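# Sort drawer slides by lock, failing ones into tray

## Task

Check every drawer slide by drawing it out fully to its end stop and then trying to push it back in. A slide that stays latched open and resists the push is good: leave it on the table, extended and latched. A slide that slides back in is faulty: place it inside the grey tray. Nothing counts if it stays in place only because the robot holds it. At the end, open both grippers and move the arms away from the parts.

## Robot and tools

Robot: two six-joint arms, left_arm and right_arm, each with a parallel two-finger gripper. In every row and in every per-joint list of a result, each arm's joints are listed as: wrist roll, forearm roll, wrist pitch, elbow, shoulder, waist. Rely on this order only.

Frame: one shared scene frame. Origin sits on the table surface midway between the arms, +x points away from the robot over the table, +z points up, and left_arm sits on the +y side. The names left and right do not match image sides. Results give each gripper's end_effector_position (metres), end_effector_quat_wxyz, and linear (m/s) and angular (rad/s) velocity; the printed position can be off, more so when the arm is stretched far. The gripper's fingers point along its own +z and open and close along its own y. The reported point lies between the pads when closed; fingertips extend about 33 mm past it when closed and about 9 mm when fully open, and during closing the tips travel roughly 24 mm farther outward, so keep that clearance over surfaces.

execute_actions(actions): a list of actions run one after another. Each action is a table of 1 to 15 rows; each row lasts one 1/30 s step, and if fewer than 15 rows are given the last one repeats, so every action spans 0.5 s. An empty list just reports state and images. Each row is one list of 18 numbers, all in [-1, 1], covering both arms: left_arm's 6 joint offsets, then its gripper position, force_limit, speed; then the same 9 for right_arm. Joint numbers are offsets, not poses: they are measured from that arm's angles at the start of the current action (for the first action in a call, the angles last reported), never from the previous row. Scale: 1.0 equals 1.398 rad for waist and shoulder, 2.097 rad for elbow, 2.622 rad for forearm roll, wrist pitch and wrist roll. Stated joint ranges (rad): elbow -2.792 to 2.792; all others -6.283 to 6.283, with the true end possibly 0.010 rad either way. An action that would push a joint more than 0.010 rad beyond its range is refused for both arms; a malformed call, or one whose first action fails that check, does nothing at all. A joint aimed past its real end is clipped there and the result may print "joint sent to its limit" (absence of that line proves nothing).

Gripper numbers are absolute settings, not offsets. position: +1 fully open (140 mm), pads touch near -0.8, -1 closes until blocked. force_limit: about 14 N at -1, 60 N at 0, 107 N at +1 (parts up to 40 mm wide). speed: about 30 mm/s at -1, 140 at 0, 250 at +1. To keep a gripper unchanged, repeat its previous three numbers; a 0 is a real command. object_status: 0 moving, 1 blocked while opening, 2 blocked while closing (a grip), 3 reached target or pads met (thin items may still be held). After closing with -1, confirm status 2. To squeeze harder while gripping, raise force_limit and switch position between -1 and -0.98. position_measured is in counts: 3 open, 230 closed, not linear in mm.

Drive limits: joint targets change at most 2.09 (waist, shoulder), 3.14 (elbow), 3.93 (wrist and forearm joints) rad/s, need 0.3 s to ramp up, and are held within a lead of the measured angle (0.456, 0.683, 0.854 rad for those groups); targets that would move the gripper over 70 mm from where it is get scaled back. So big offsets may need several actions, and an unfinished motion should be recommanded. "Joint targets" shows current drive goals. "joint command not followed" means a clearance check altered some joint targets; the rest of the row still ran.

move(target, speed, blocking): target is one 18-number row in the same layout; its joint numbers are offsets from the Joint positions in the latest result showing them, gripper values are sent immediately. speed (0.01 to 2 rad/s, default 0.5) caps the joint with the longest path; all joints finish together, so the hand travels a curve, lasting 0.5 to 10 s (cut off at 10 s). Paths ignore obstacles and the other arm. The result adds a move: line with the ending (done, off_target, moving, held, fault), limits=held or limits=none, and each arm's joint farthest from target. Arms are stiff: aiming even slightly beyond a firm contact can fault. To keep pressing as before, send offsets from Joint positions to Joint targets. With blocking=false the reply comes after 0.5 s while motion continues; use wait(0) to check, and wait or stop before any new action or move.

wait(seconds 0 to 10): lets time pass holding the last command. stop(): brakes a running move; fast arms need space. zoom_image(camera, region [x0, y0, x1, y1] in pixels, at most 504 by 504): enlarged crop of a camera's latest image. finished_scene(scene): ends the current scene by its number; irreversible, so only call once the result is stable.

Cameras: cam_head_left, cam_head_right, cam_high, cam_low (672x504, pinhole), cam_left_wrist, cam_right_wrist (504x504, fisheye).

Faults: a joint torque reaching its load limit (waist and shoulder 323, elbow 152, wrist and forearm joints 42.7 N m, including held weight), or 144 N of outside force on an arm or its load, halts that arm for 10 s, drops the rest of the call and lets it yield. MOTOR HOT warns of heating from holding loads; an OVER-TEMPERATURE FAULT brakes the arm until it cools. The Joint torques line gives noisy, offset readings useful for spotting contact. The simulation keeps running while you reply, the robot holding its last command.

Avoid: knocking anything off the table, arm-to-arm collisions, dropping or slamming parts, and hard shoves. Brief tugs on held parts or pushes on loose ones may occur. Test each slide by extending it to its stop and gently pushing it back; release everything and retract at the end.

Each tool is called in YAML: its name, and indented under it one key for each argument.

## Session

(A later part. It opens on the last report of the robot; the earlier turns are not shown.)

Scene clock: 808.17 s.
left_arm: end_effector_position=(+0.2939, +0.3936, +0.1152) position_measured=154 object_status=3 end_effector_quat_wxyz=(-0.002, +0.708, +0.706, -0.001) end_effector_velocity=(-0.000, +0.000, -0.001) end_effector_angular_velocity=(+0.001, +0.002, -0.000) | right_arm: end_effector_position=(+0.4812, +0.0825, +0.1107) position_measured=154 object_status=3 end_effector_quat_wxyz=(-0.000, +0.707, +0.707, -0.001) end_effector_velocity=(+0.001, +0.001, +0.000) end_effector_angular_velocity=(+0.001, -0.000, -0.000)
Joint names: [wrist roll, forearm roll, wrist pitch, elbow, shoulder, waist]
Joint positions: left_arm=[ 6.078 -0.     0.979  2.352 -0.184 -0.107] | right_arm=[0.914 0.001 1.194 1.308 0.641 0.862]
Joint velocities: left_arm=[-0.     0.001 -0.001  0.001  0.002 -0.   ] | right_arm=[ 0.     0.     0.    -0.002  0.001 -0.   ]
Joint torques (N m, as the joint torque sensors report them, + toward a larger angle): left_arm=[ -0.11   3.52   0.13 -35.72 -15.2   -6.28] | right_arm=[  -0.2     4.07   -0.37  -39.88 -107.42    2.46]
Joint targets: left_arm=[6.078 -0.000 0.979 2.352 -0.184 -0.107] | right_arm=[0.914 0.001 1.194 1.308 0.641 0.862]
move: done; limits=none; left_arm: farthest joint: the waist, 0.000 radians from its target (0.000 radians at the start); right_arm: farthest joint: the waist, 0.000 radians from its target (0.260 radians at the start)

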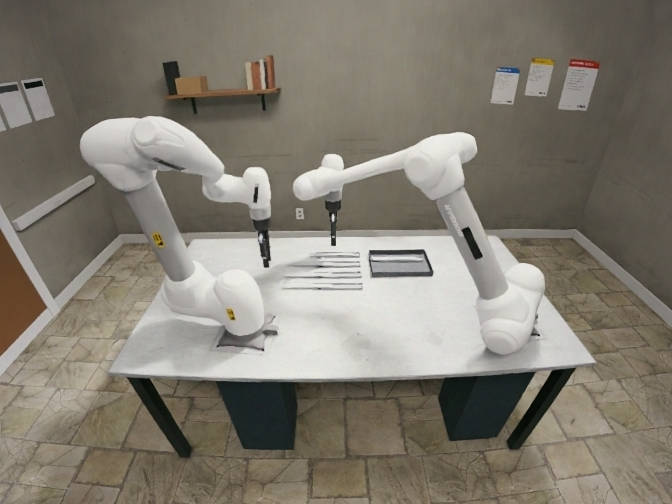

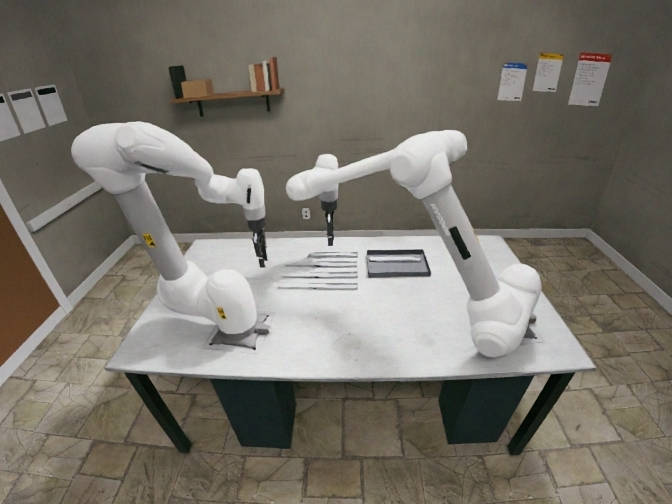

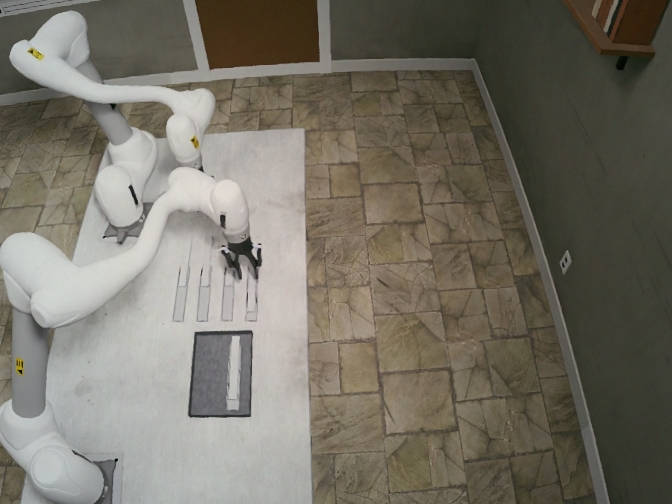

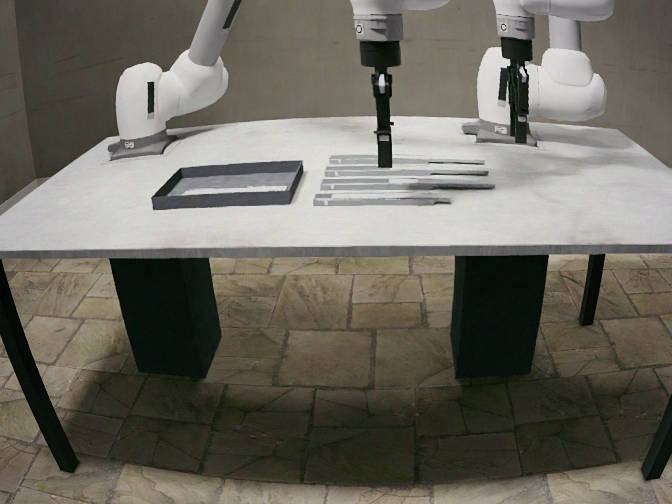

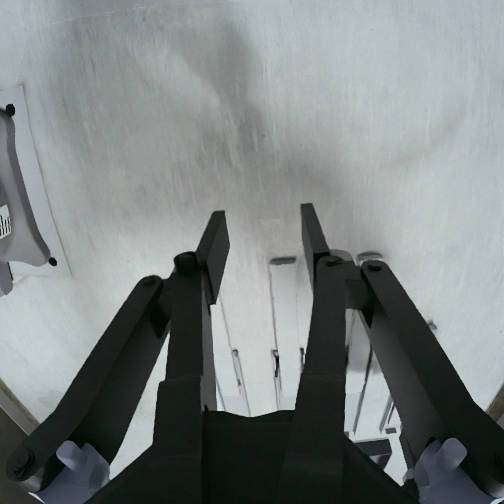

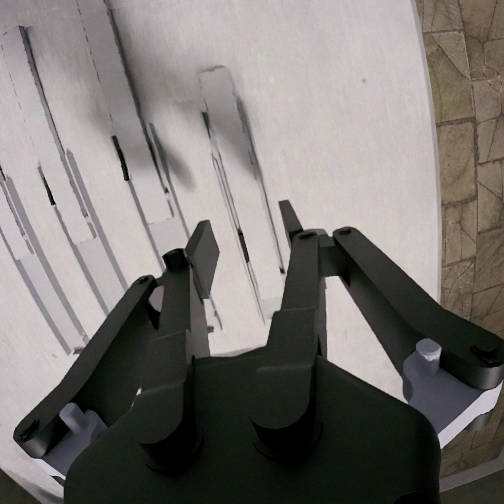

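move:
  target: [0,0,0,0,0,0.3,-0.2,-0.6,0.3,0,0,-0.040,0.0257,0.0358,0,-0.2,0,0]
  speed: 0.25

execute_actions:
  actions:
    - [[0,0,0,0,0,0,-0.2,-0.6,0.3,0,0,0,0,0,0,-1,0,-0.7]]
    - [[0,0,0,0,0,0,-0.2,-0.6,0.3,0,0,0,0,0,0,-1,0,-0.7]]
    - [[0,0,0,0,0,0,-0.2,-0.6,0.3,0,0,0,0,0,0,-1,0,-0.7]]

Scene clock: 824.27 s.
left_arm: end_effector_position=(+0.2792, +0.5382, +0.1152) position_measured=154 object_status=3 end_effector_quat_wxyz=(-0.002, +0.545, +0.838, -0.002) end_effector_velocity=(+0.001, -0.000, +0.001) end_effector_angular_velocity=(+0.000, -0.002, -0.000) | right_arm: end_effector_position=(+0.4815, +0.0829, +0.0388) position_measured=154 object_status=3 end_effector_quat_wxyz=(-0.000, +0.707, +0.707, -0.000) end_effector_velocity=(-0.000, -0.001, -0.001) end_effector_angular_velocity=(-0.001, +0.001, -0.001)
Joint names: [wrist roll, forearm roll, wrist pitch, elbow, shoulder, waist]
Joint positions: left_arm=[ 6.078 -0.     0.979  2.352 -0.184  0.313] | right_arm=[0.914 0.001 1.089 1.361 0.691 0.862]
Joint velocities: left_arm=[ 0.    -0.     0.    -0.002  0.    -0.   ] | right_arm=[ 0.001  0.    -0.     0.001  0.001 -0.   ]
Joint torques (N m, as the joint torque sensors report them, + toward a larger angle): left_arm=[  0.     3.64  -0.01 -35.02 -14.99  -6.44] | right_arm=[  -0.14    3.89   -0.45  -38.42 -109.62    2.52]
Joint targets: left_arm=[6.078 -0.000 0.979 2.352 -0.184 0.313] | right_arm=[0.914 0.001 1.089 1.361 0.691 0.862]
move: done; limits=none; left_arm: farthest joint: the waist, 0.000 radians from its target (0.419 radians at the start); right_arm: farthest joint: the waist, 0.000 radians from its target (0.000 radians at the start)

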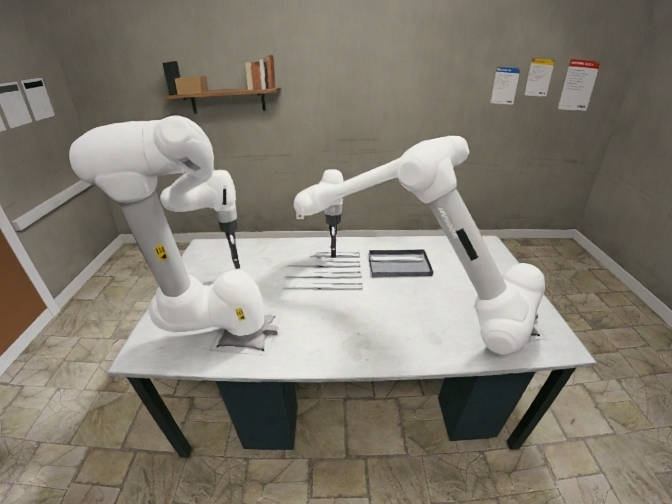

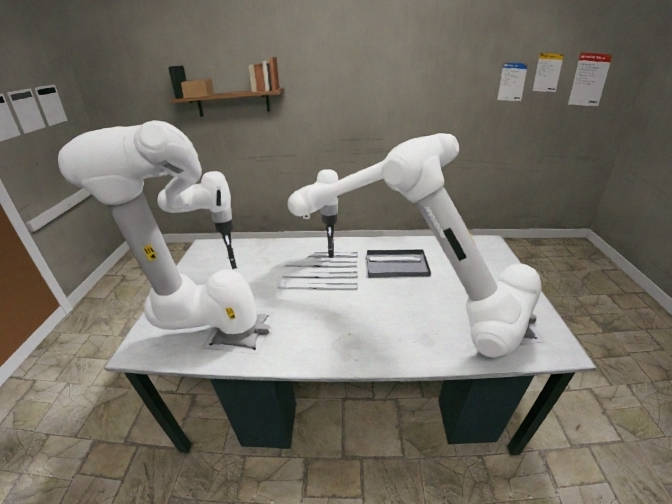

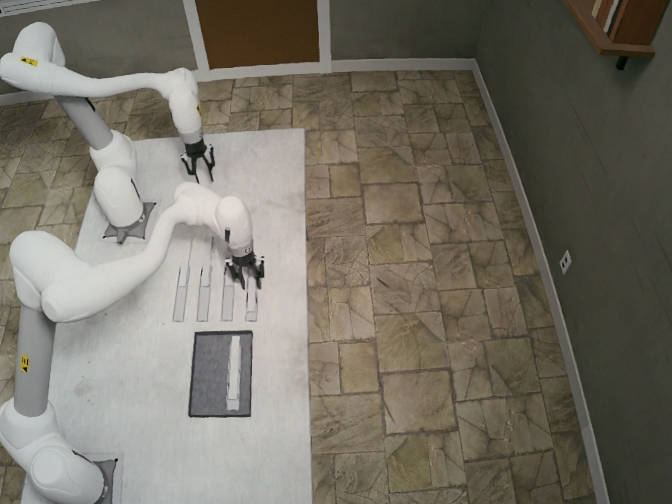

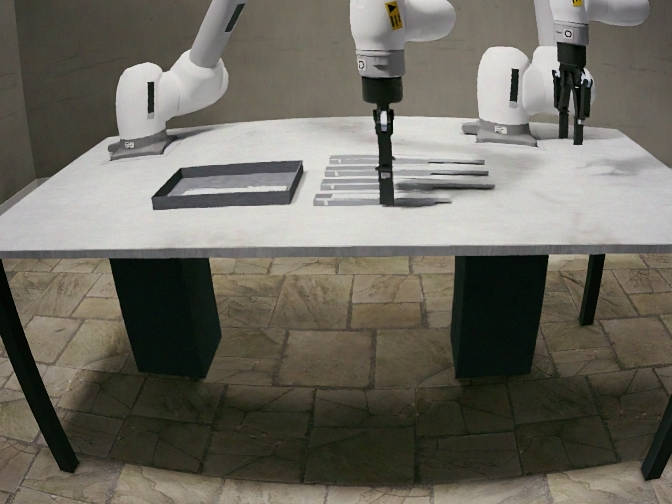

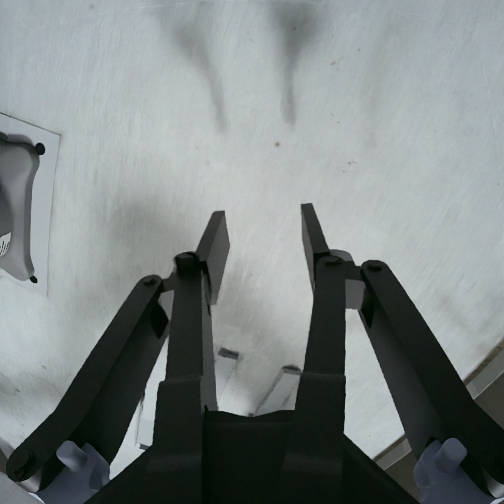

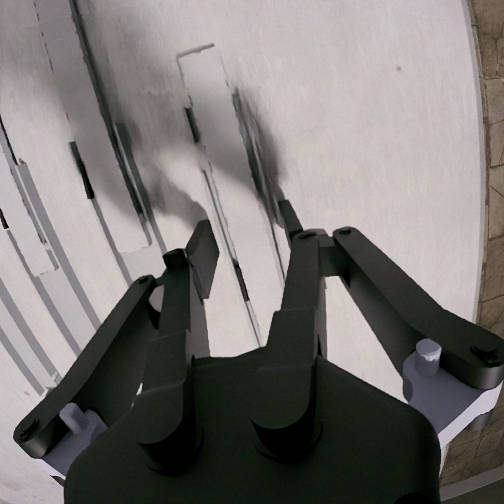

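Scene clock: 825.77 s.
left_arm: end_effector_position=(+0.2792, +0.5382, +0.1152) position_measured=154 object_status=3 end_effector_quat_wxyz=(-0.002, +0.545, +0.838, -0.002) end_effector_velocity=(-0.001, +0.000, -0.000) end_effector_angular_velocity=(+0.000, +0.001, +0.001) | right_arm: end_effector_position=(+0.4815, +0.0829, +0.0388) position_measured=175 object_status=2 end_effector_quat_wxyz=(-0.000, +0.707, +0.707, -0.000) end_effector_velocity=(-0.001, +0.000, -0.000) end_effector_angular_velocity=(+0.000, +0.001, +0.000)
Joint names: [wrist roll, forearm roll, wrist pitch, elbow, shoulder, waist]
Joint positions: left_arm=[ 6.078 -0.     0.979  2.352 -0.184  0.313] | right_arm=[0.914 0.001 1.089 1.361 0.691 0.862]
Joint velocities: left_arm=[ 0.     0.001  0.     0.001 -0.001  0.001] | right_arm=[ 0.     0.001 -0.     0.     0.     0.001]
Joint torques (N m, as the joint torque sensors report them, + toward a larger angle): left_arm=[ -0.05   3.6   -0.02 -35.47 -14.94  -5.44] | right_arm=[ -0.07   3.36  -2.36 -32.6  -93.15   2.04]
Joint targets: left_arm=[6.078 -0.000 0.979 2.352 -0.184 0.313] | right_arm=[0.914 0.001 1.089 1.361 0.691 0.862]

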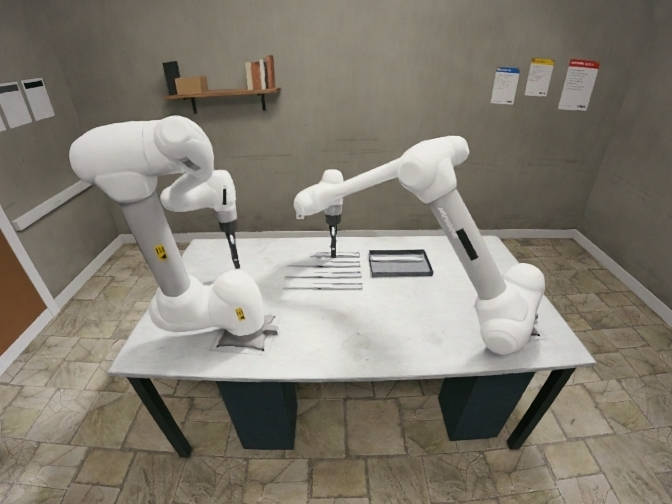

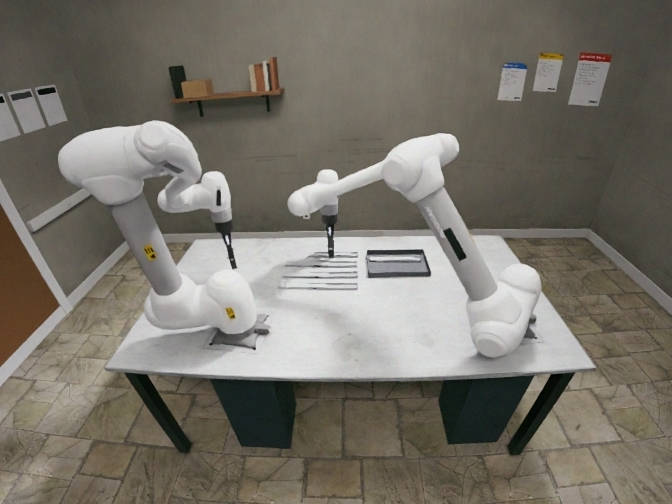

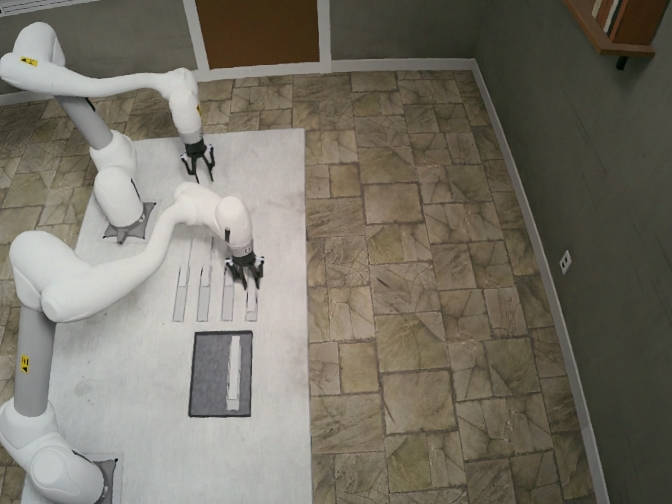

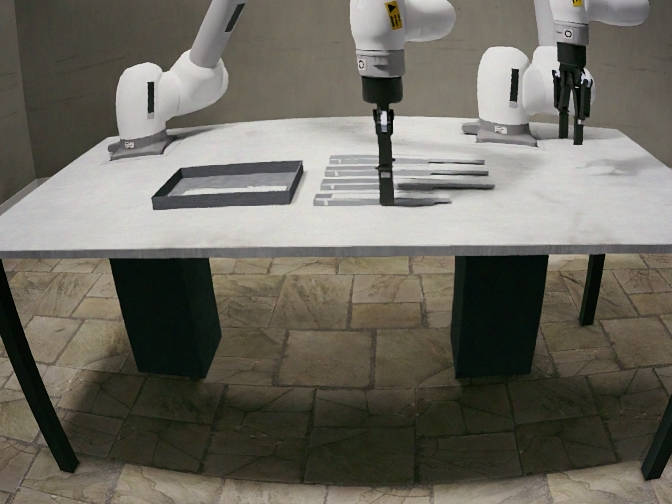

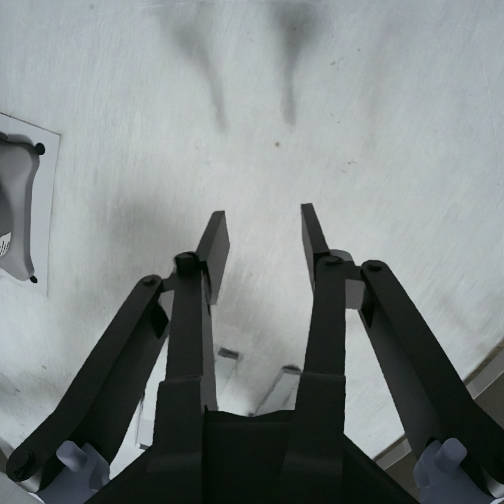

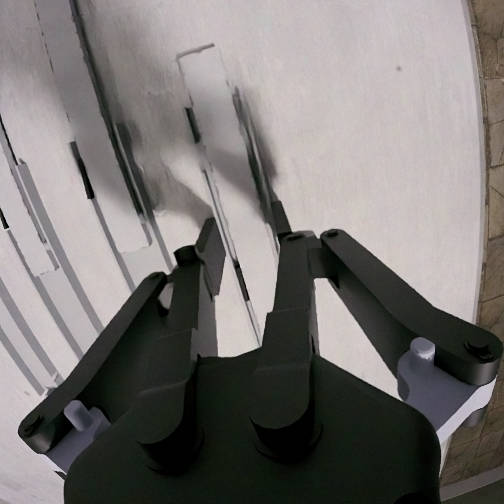

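move:
  target: [0,0,0,0,0,0,-0.2,-0.6,0.3,0,0,0.040,-0.0253,-0.0358,0,-1,0,-0.7]
  speed: 0.1

move:
  target: [0,0,0,0,0,0,-0.2,-0.6,0.3,-0.0692,0,-0.089,0.3386,-0.341,-0.129,-1,0,-0.7]
  speed: 0.5

move:
  target: [0,0,0,0,0,0,-0.2,-0.6,0.3,0,0,-0.030,0.016,0.0325,0,-1,0,-0.7]
  speed: 0.08

Scene clock: 839.27 s.
left_arm: end_effector_position=(+0.2792, +0.5382, +0.1152) position_measured=154 object_status=3 end_effector_quat_wxyz=(-0.002, +0.545, +0.838, -0.002) end_effector_velocity=(+0.000, -0.001, -0.000) end_effector_angular_velocity=(-0.001, +0.000, -0.001) | right_arm: end_effector_position=(+0.4809, +0.0821, +0.1103) position_measured=175 object_status=2 end_effector_quat_wxyz=(-0.000, +0.707, +0.707, -0.001) end_effector_velocity=(+0.001, +0.000, +0.001) end_effector_angular_velocity=(+0.001, -0.002, +0.000)
Joint names: [wrist roll, forearm roll, wrist pitch, elbow, shoulder, waist]
Joint positions: left_arm=[ 6.078 -0.     0.979  2.352 -0.184  0.313] | right_arm=[0.914 0.001 1.194 1.308 0.641 0.862]
Joint velocities: left_arm=[ 0.    -0.001  0.    -0.     0.001 -0.002] | right_arm=[-0.    -0.001  0.001 -0.002 -0.001 -0.001]
Joint torques (N m, as the joint torque sensors report them, + toward a larger angle): left_arm=[ -0.02   3.6   -0.01 -35.05 -15.61  -5.3 ] | right_arm=[  -0.16    3.96   -0.28  -42.01 -111.53    4.15]
Joint targets: left_arm=[6.078 -0.000 0.979 2.352 -0.184 0.313] | right_arm=[0.914 0.001 1.194 1.308 0.641 0.862]
move: done; limits=none; left_arm: farthest joint: the waist, 0.000 radians from its target (0.000 radians at the start); right_arm: farthest joint: the waist, 0.000 radians from its target (0.000 radians at the start)

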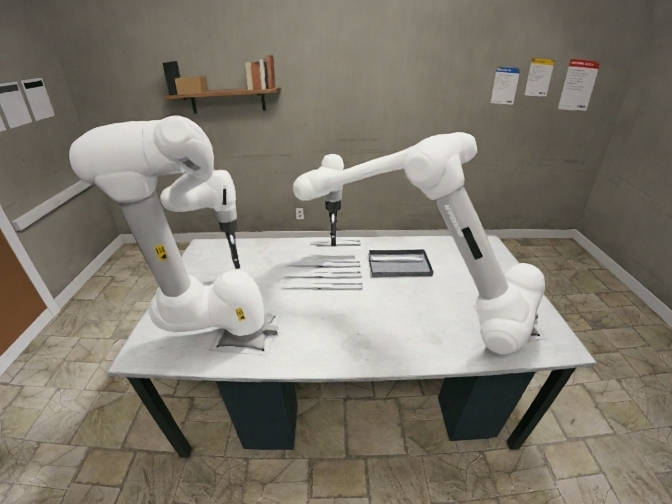

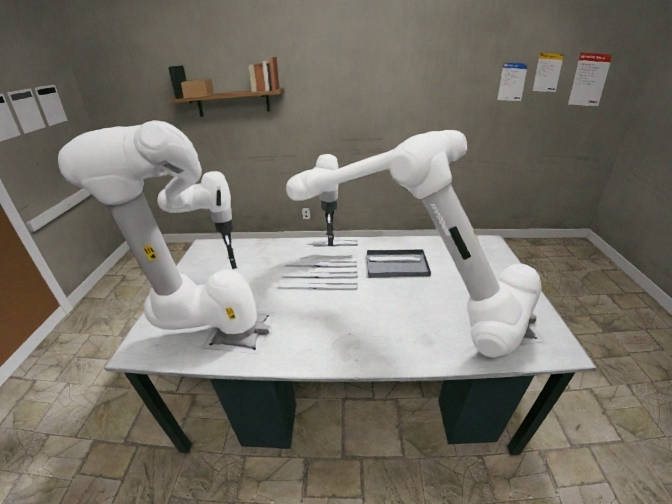

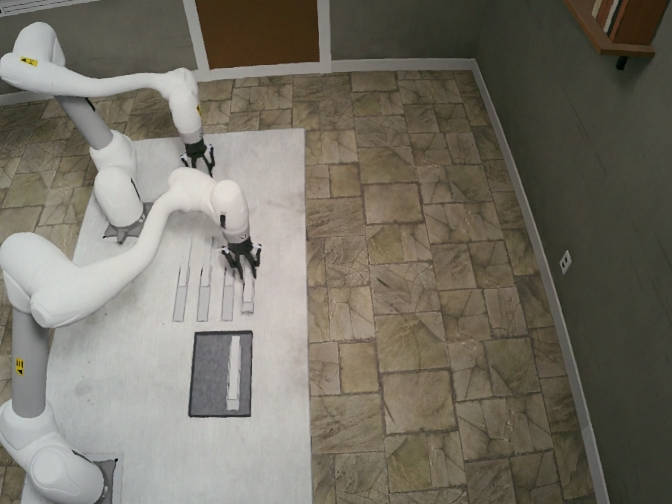

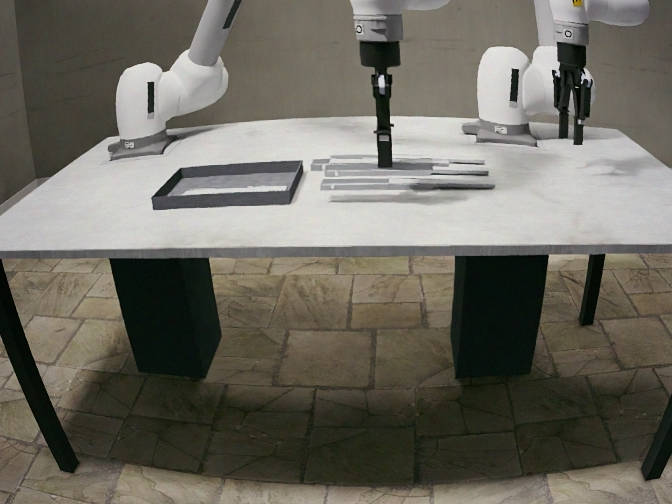

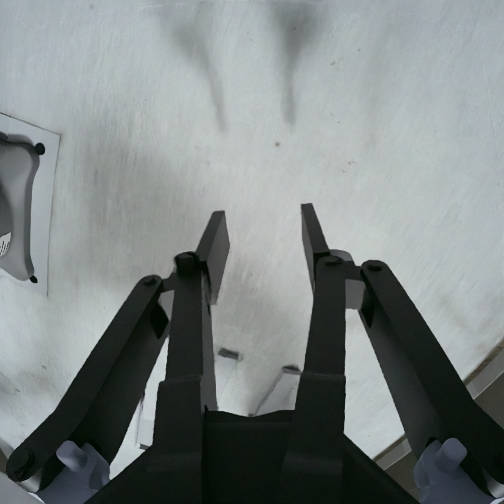

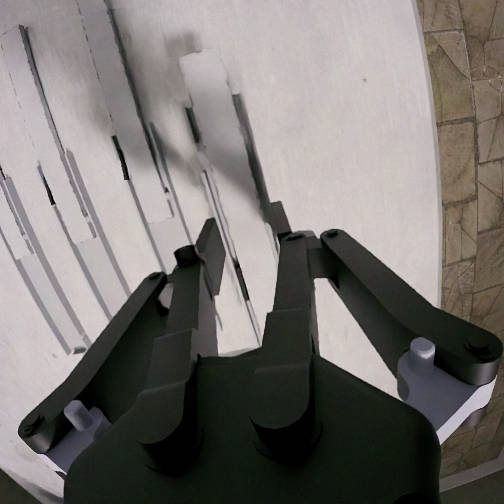

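Scene clock: 841.13 s.
left_arm: end_effector_position=(+0.2792, +0.5382, +0.1152) position_measured=154 object_status=3 end_effector_quat_wxyz=(-0.002, +0.545, +0.838, -0.002) end_effector_velocity=(-0.001, +0.000, -0.001) end_effector_angular_velocity=(+0.001, +0.003, -0.000) | right_arm: end_effector_position=(+0.3565, -0.2438, +0.1105) position_measured=175 object_status=2 end_effector_quat_wxyz=(-0.000, +0.707, +0.707, -0.001) end_effector_velocity=(-0.001, -0.000, -0.001) end_effector_angular_velocity=(-0.001, +0.001, +0.001)
Joint names: [wrist roll, forearm roll, wrist pitch, elbow, shoulder, waist]
Joint positions: left_arm=[ 6.078 -0.     0.979  2.352 -0.184  0.313] | right_arm=[0.732 0.001 0.961 2.019 0.164 0.682]
Joint velocities: left_arm=[0.    0.001 0.    0.001 0.001 0.001] | right_arm=[-0.     0.     0.     0.001  0.     0.001]
Joint torques (N m, as the joint torque sensors report them, + toward a larger angle): left_arm=[ -0.23   3.57   0.11 -34.95 -15.17  -5.58] | right_arm=[ -0.18   3.44  -0.31 -37.88 -59.04   3.83]
Joint targets: left_arm=[6.078 -0.000 0.979 2.352 -0.184 0.313] | right_arm=[0.732 0.001 0.961 2.019 0.164 0.682]
move: done; limits=none; left_arm: farthest joint: the waist, 0.000 radians from its target (0.000 radians at the start); right_arm: farthest joint: the waist, 0.000 radians from its target (0.180 radians at the start)

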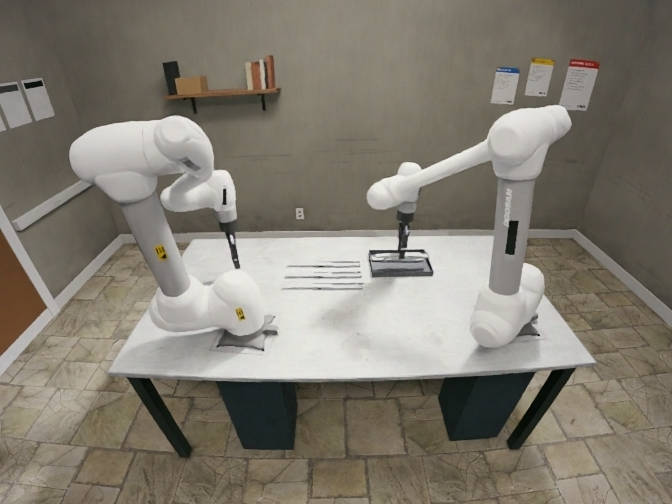

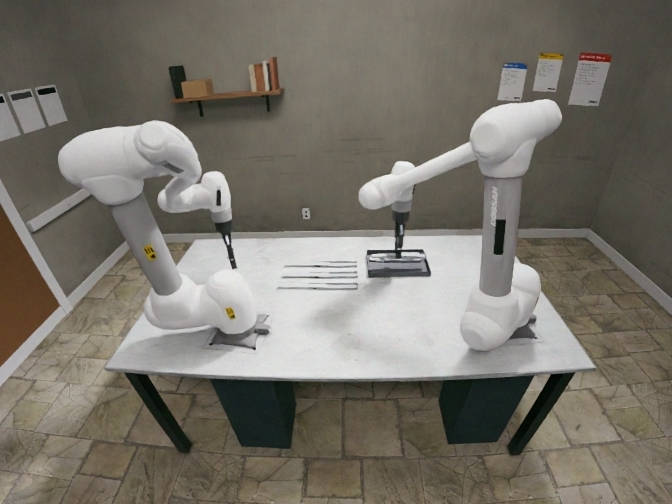

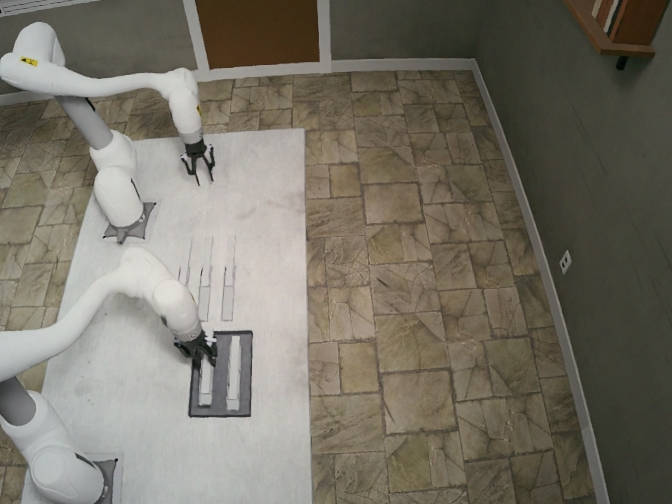

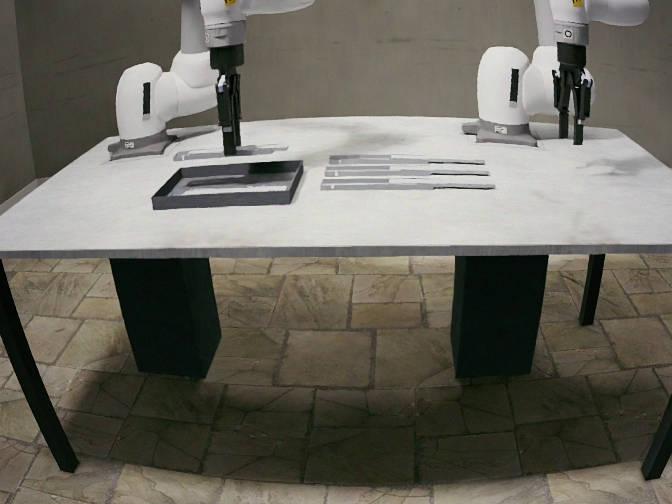

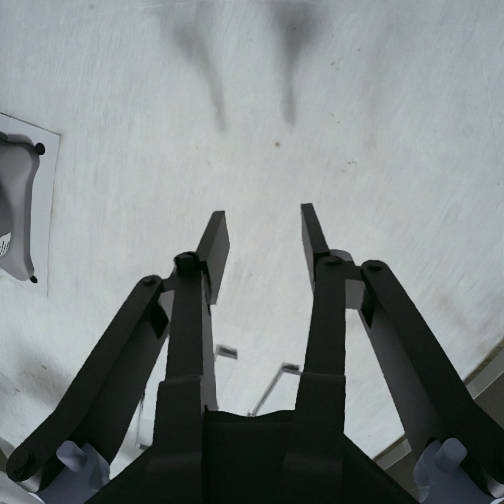

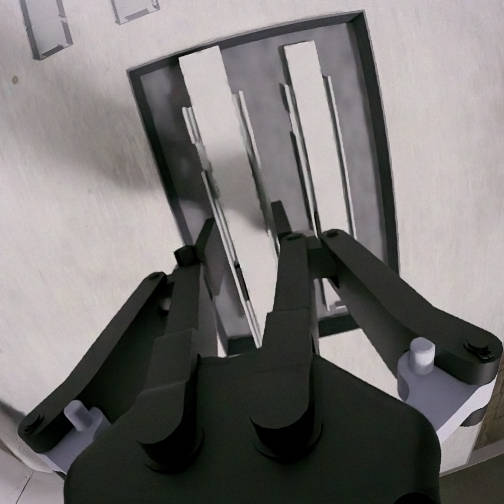

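Scene clock: 842.40 s.
left_arm: end_effector_position=(+0.2792, +0.5382, +0.1152) position_measured=154 object_status=3 end_effector_quat_wxyz=(-0.002, +0.545, +0.838, -0.002) end_effector_velocity=(+0.000, +0.001, -0.000) end_effector_angular_velocity=(+0.001, +0.000, +0.000) | right_arm: end_effector_position=(+0.3571, -0.2433, +0.0702) position_measured=175 object_status=2 end_effector_quat_wxyz=(-0.000, +0.707, +0.707, -0.001) end_effector_velocity=(-0.000, -0.000, -0.000) end_effector_angular_velocity=(+0.000, +0.000, -0.001)
Joint names: [wrist roll, forearm roll, wrist pitch, elbow, shoulder, waist]
Joint positions: left_arm=[ 6.078 -0.     0.979  2.352 -0.184  0.313] | right_arm=[0.732 0.001 0.882 2.052 0.21  0.682]
Joint velocities: left_arm=[-0.001  0.001 -0.    -0.     0.     0.001] | right_arm=[ 0.001  0.    -0.     0.     0.    -0.   ]
Joint torques (N m, as the joint torque sensors report them, + toward a larger angle): left_arm=[ -0.08   3.71   0.04 -35.41 -14.79  -6.41] | right_arm=[ -0.14   3.27  -0.3  -34.93 -61.83   2.56]
Joint targets: left_arm=[6.078 -0.000 0.979 2.352 -0.184 0.313] | right_arm=[0.732 0.001 0.882 2.052 0.210 0.682]
move: done; limits=none; left_arm: farthest joint: the waist, 0.000 radians from its target (0.000 radians at the start); right_arm: farthest joint: the waist, 0.000 radians from its target (0.000 radians at the start)

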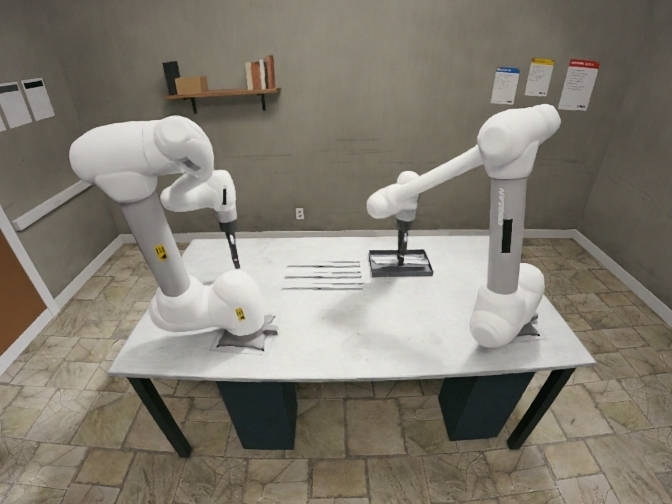

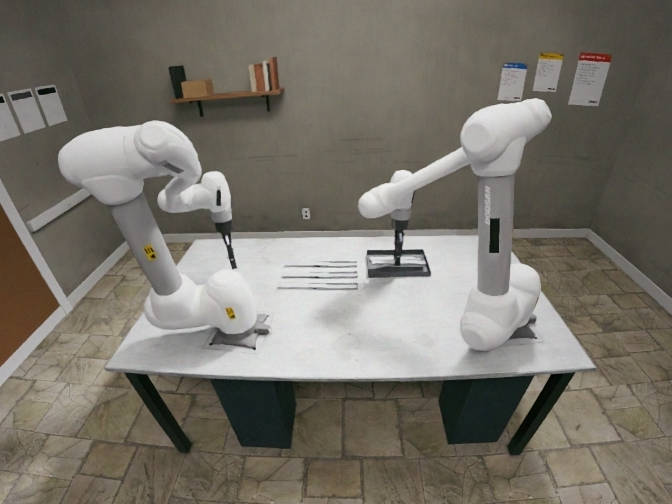

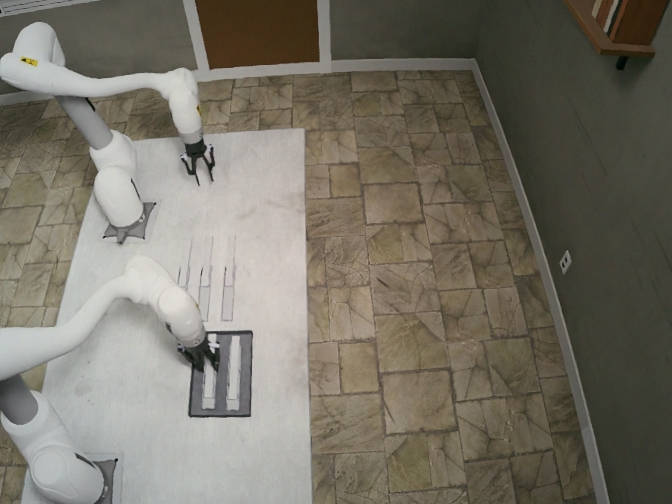

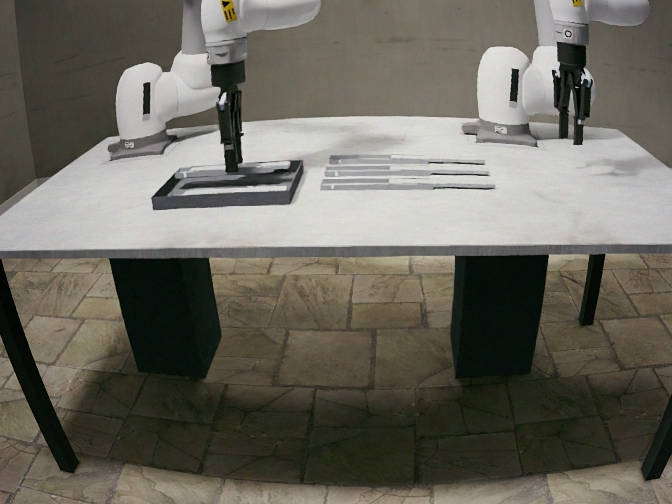

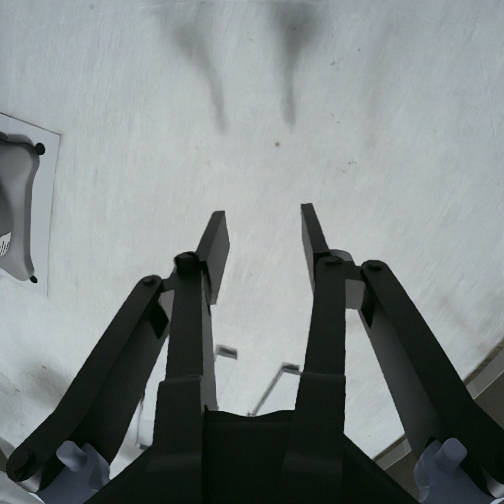

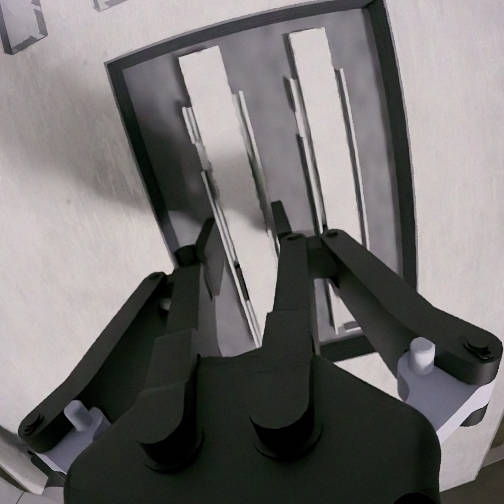

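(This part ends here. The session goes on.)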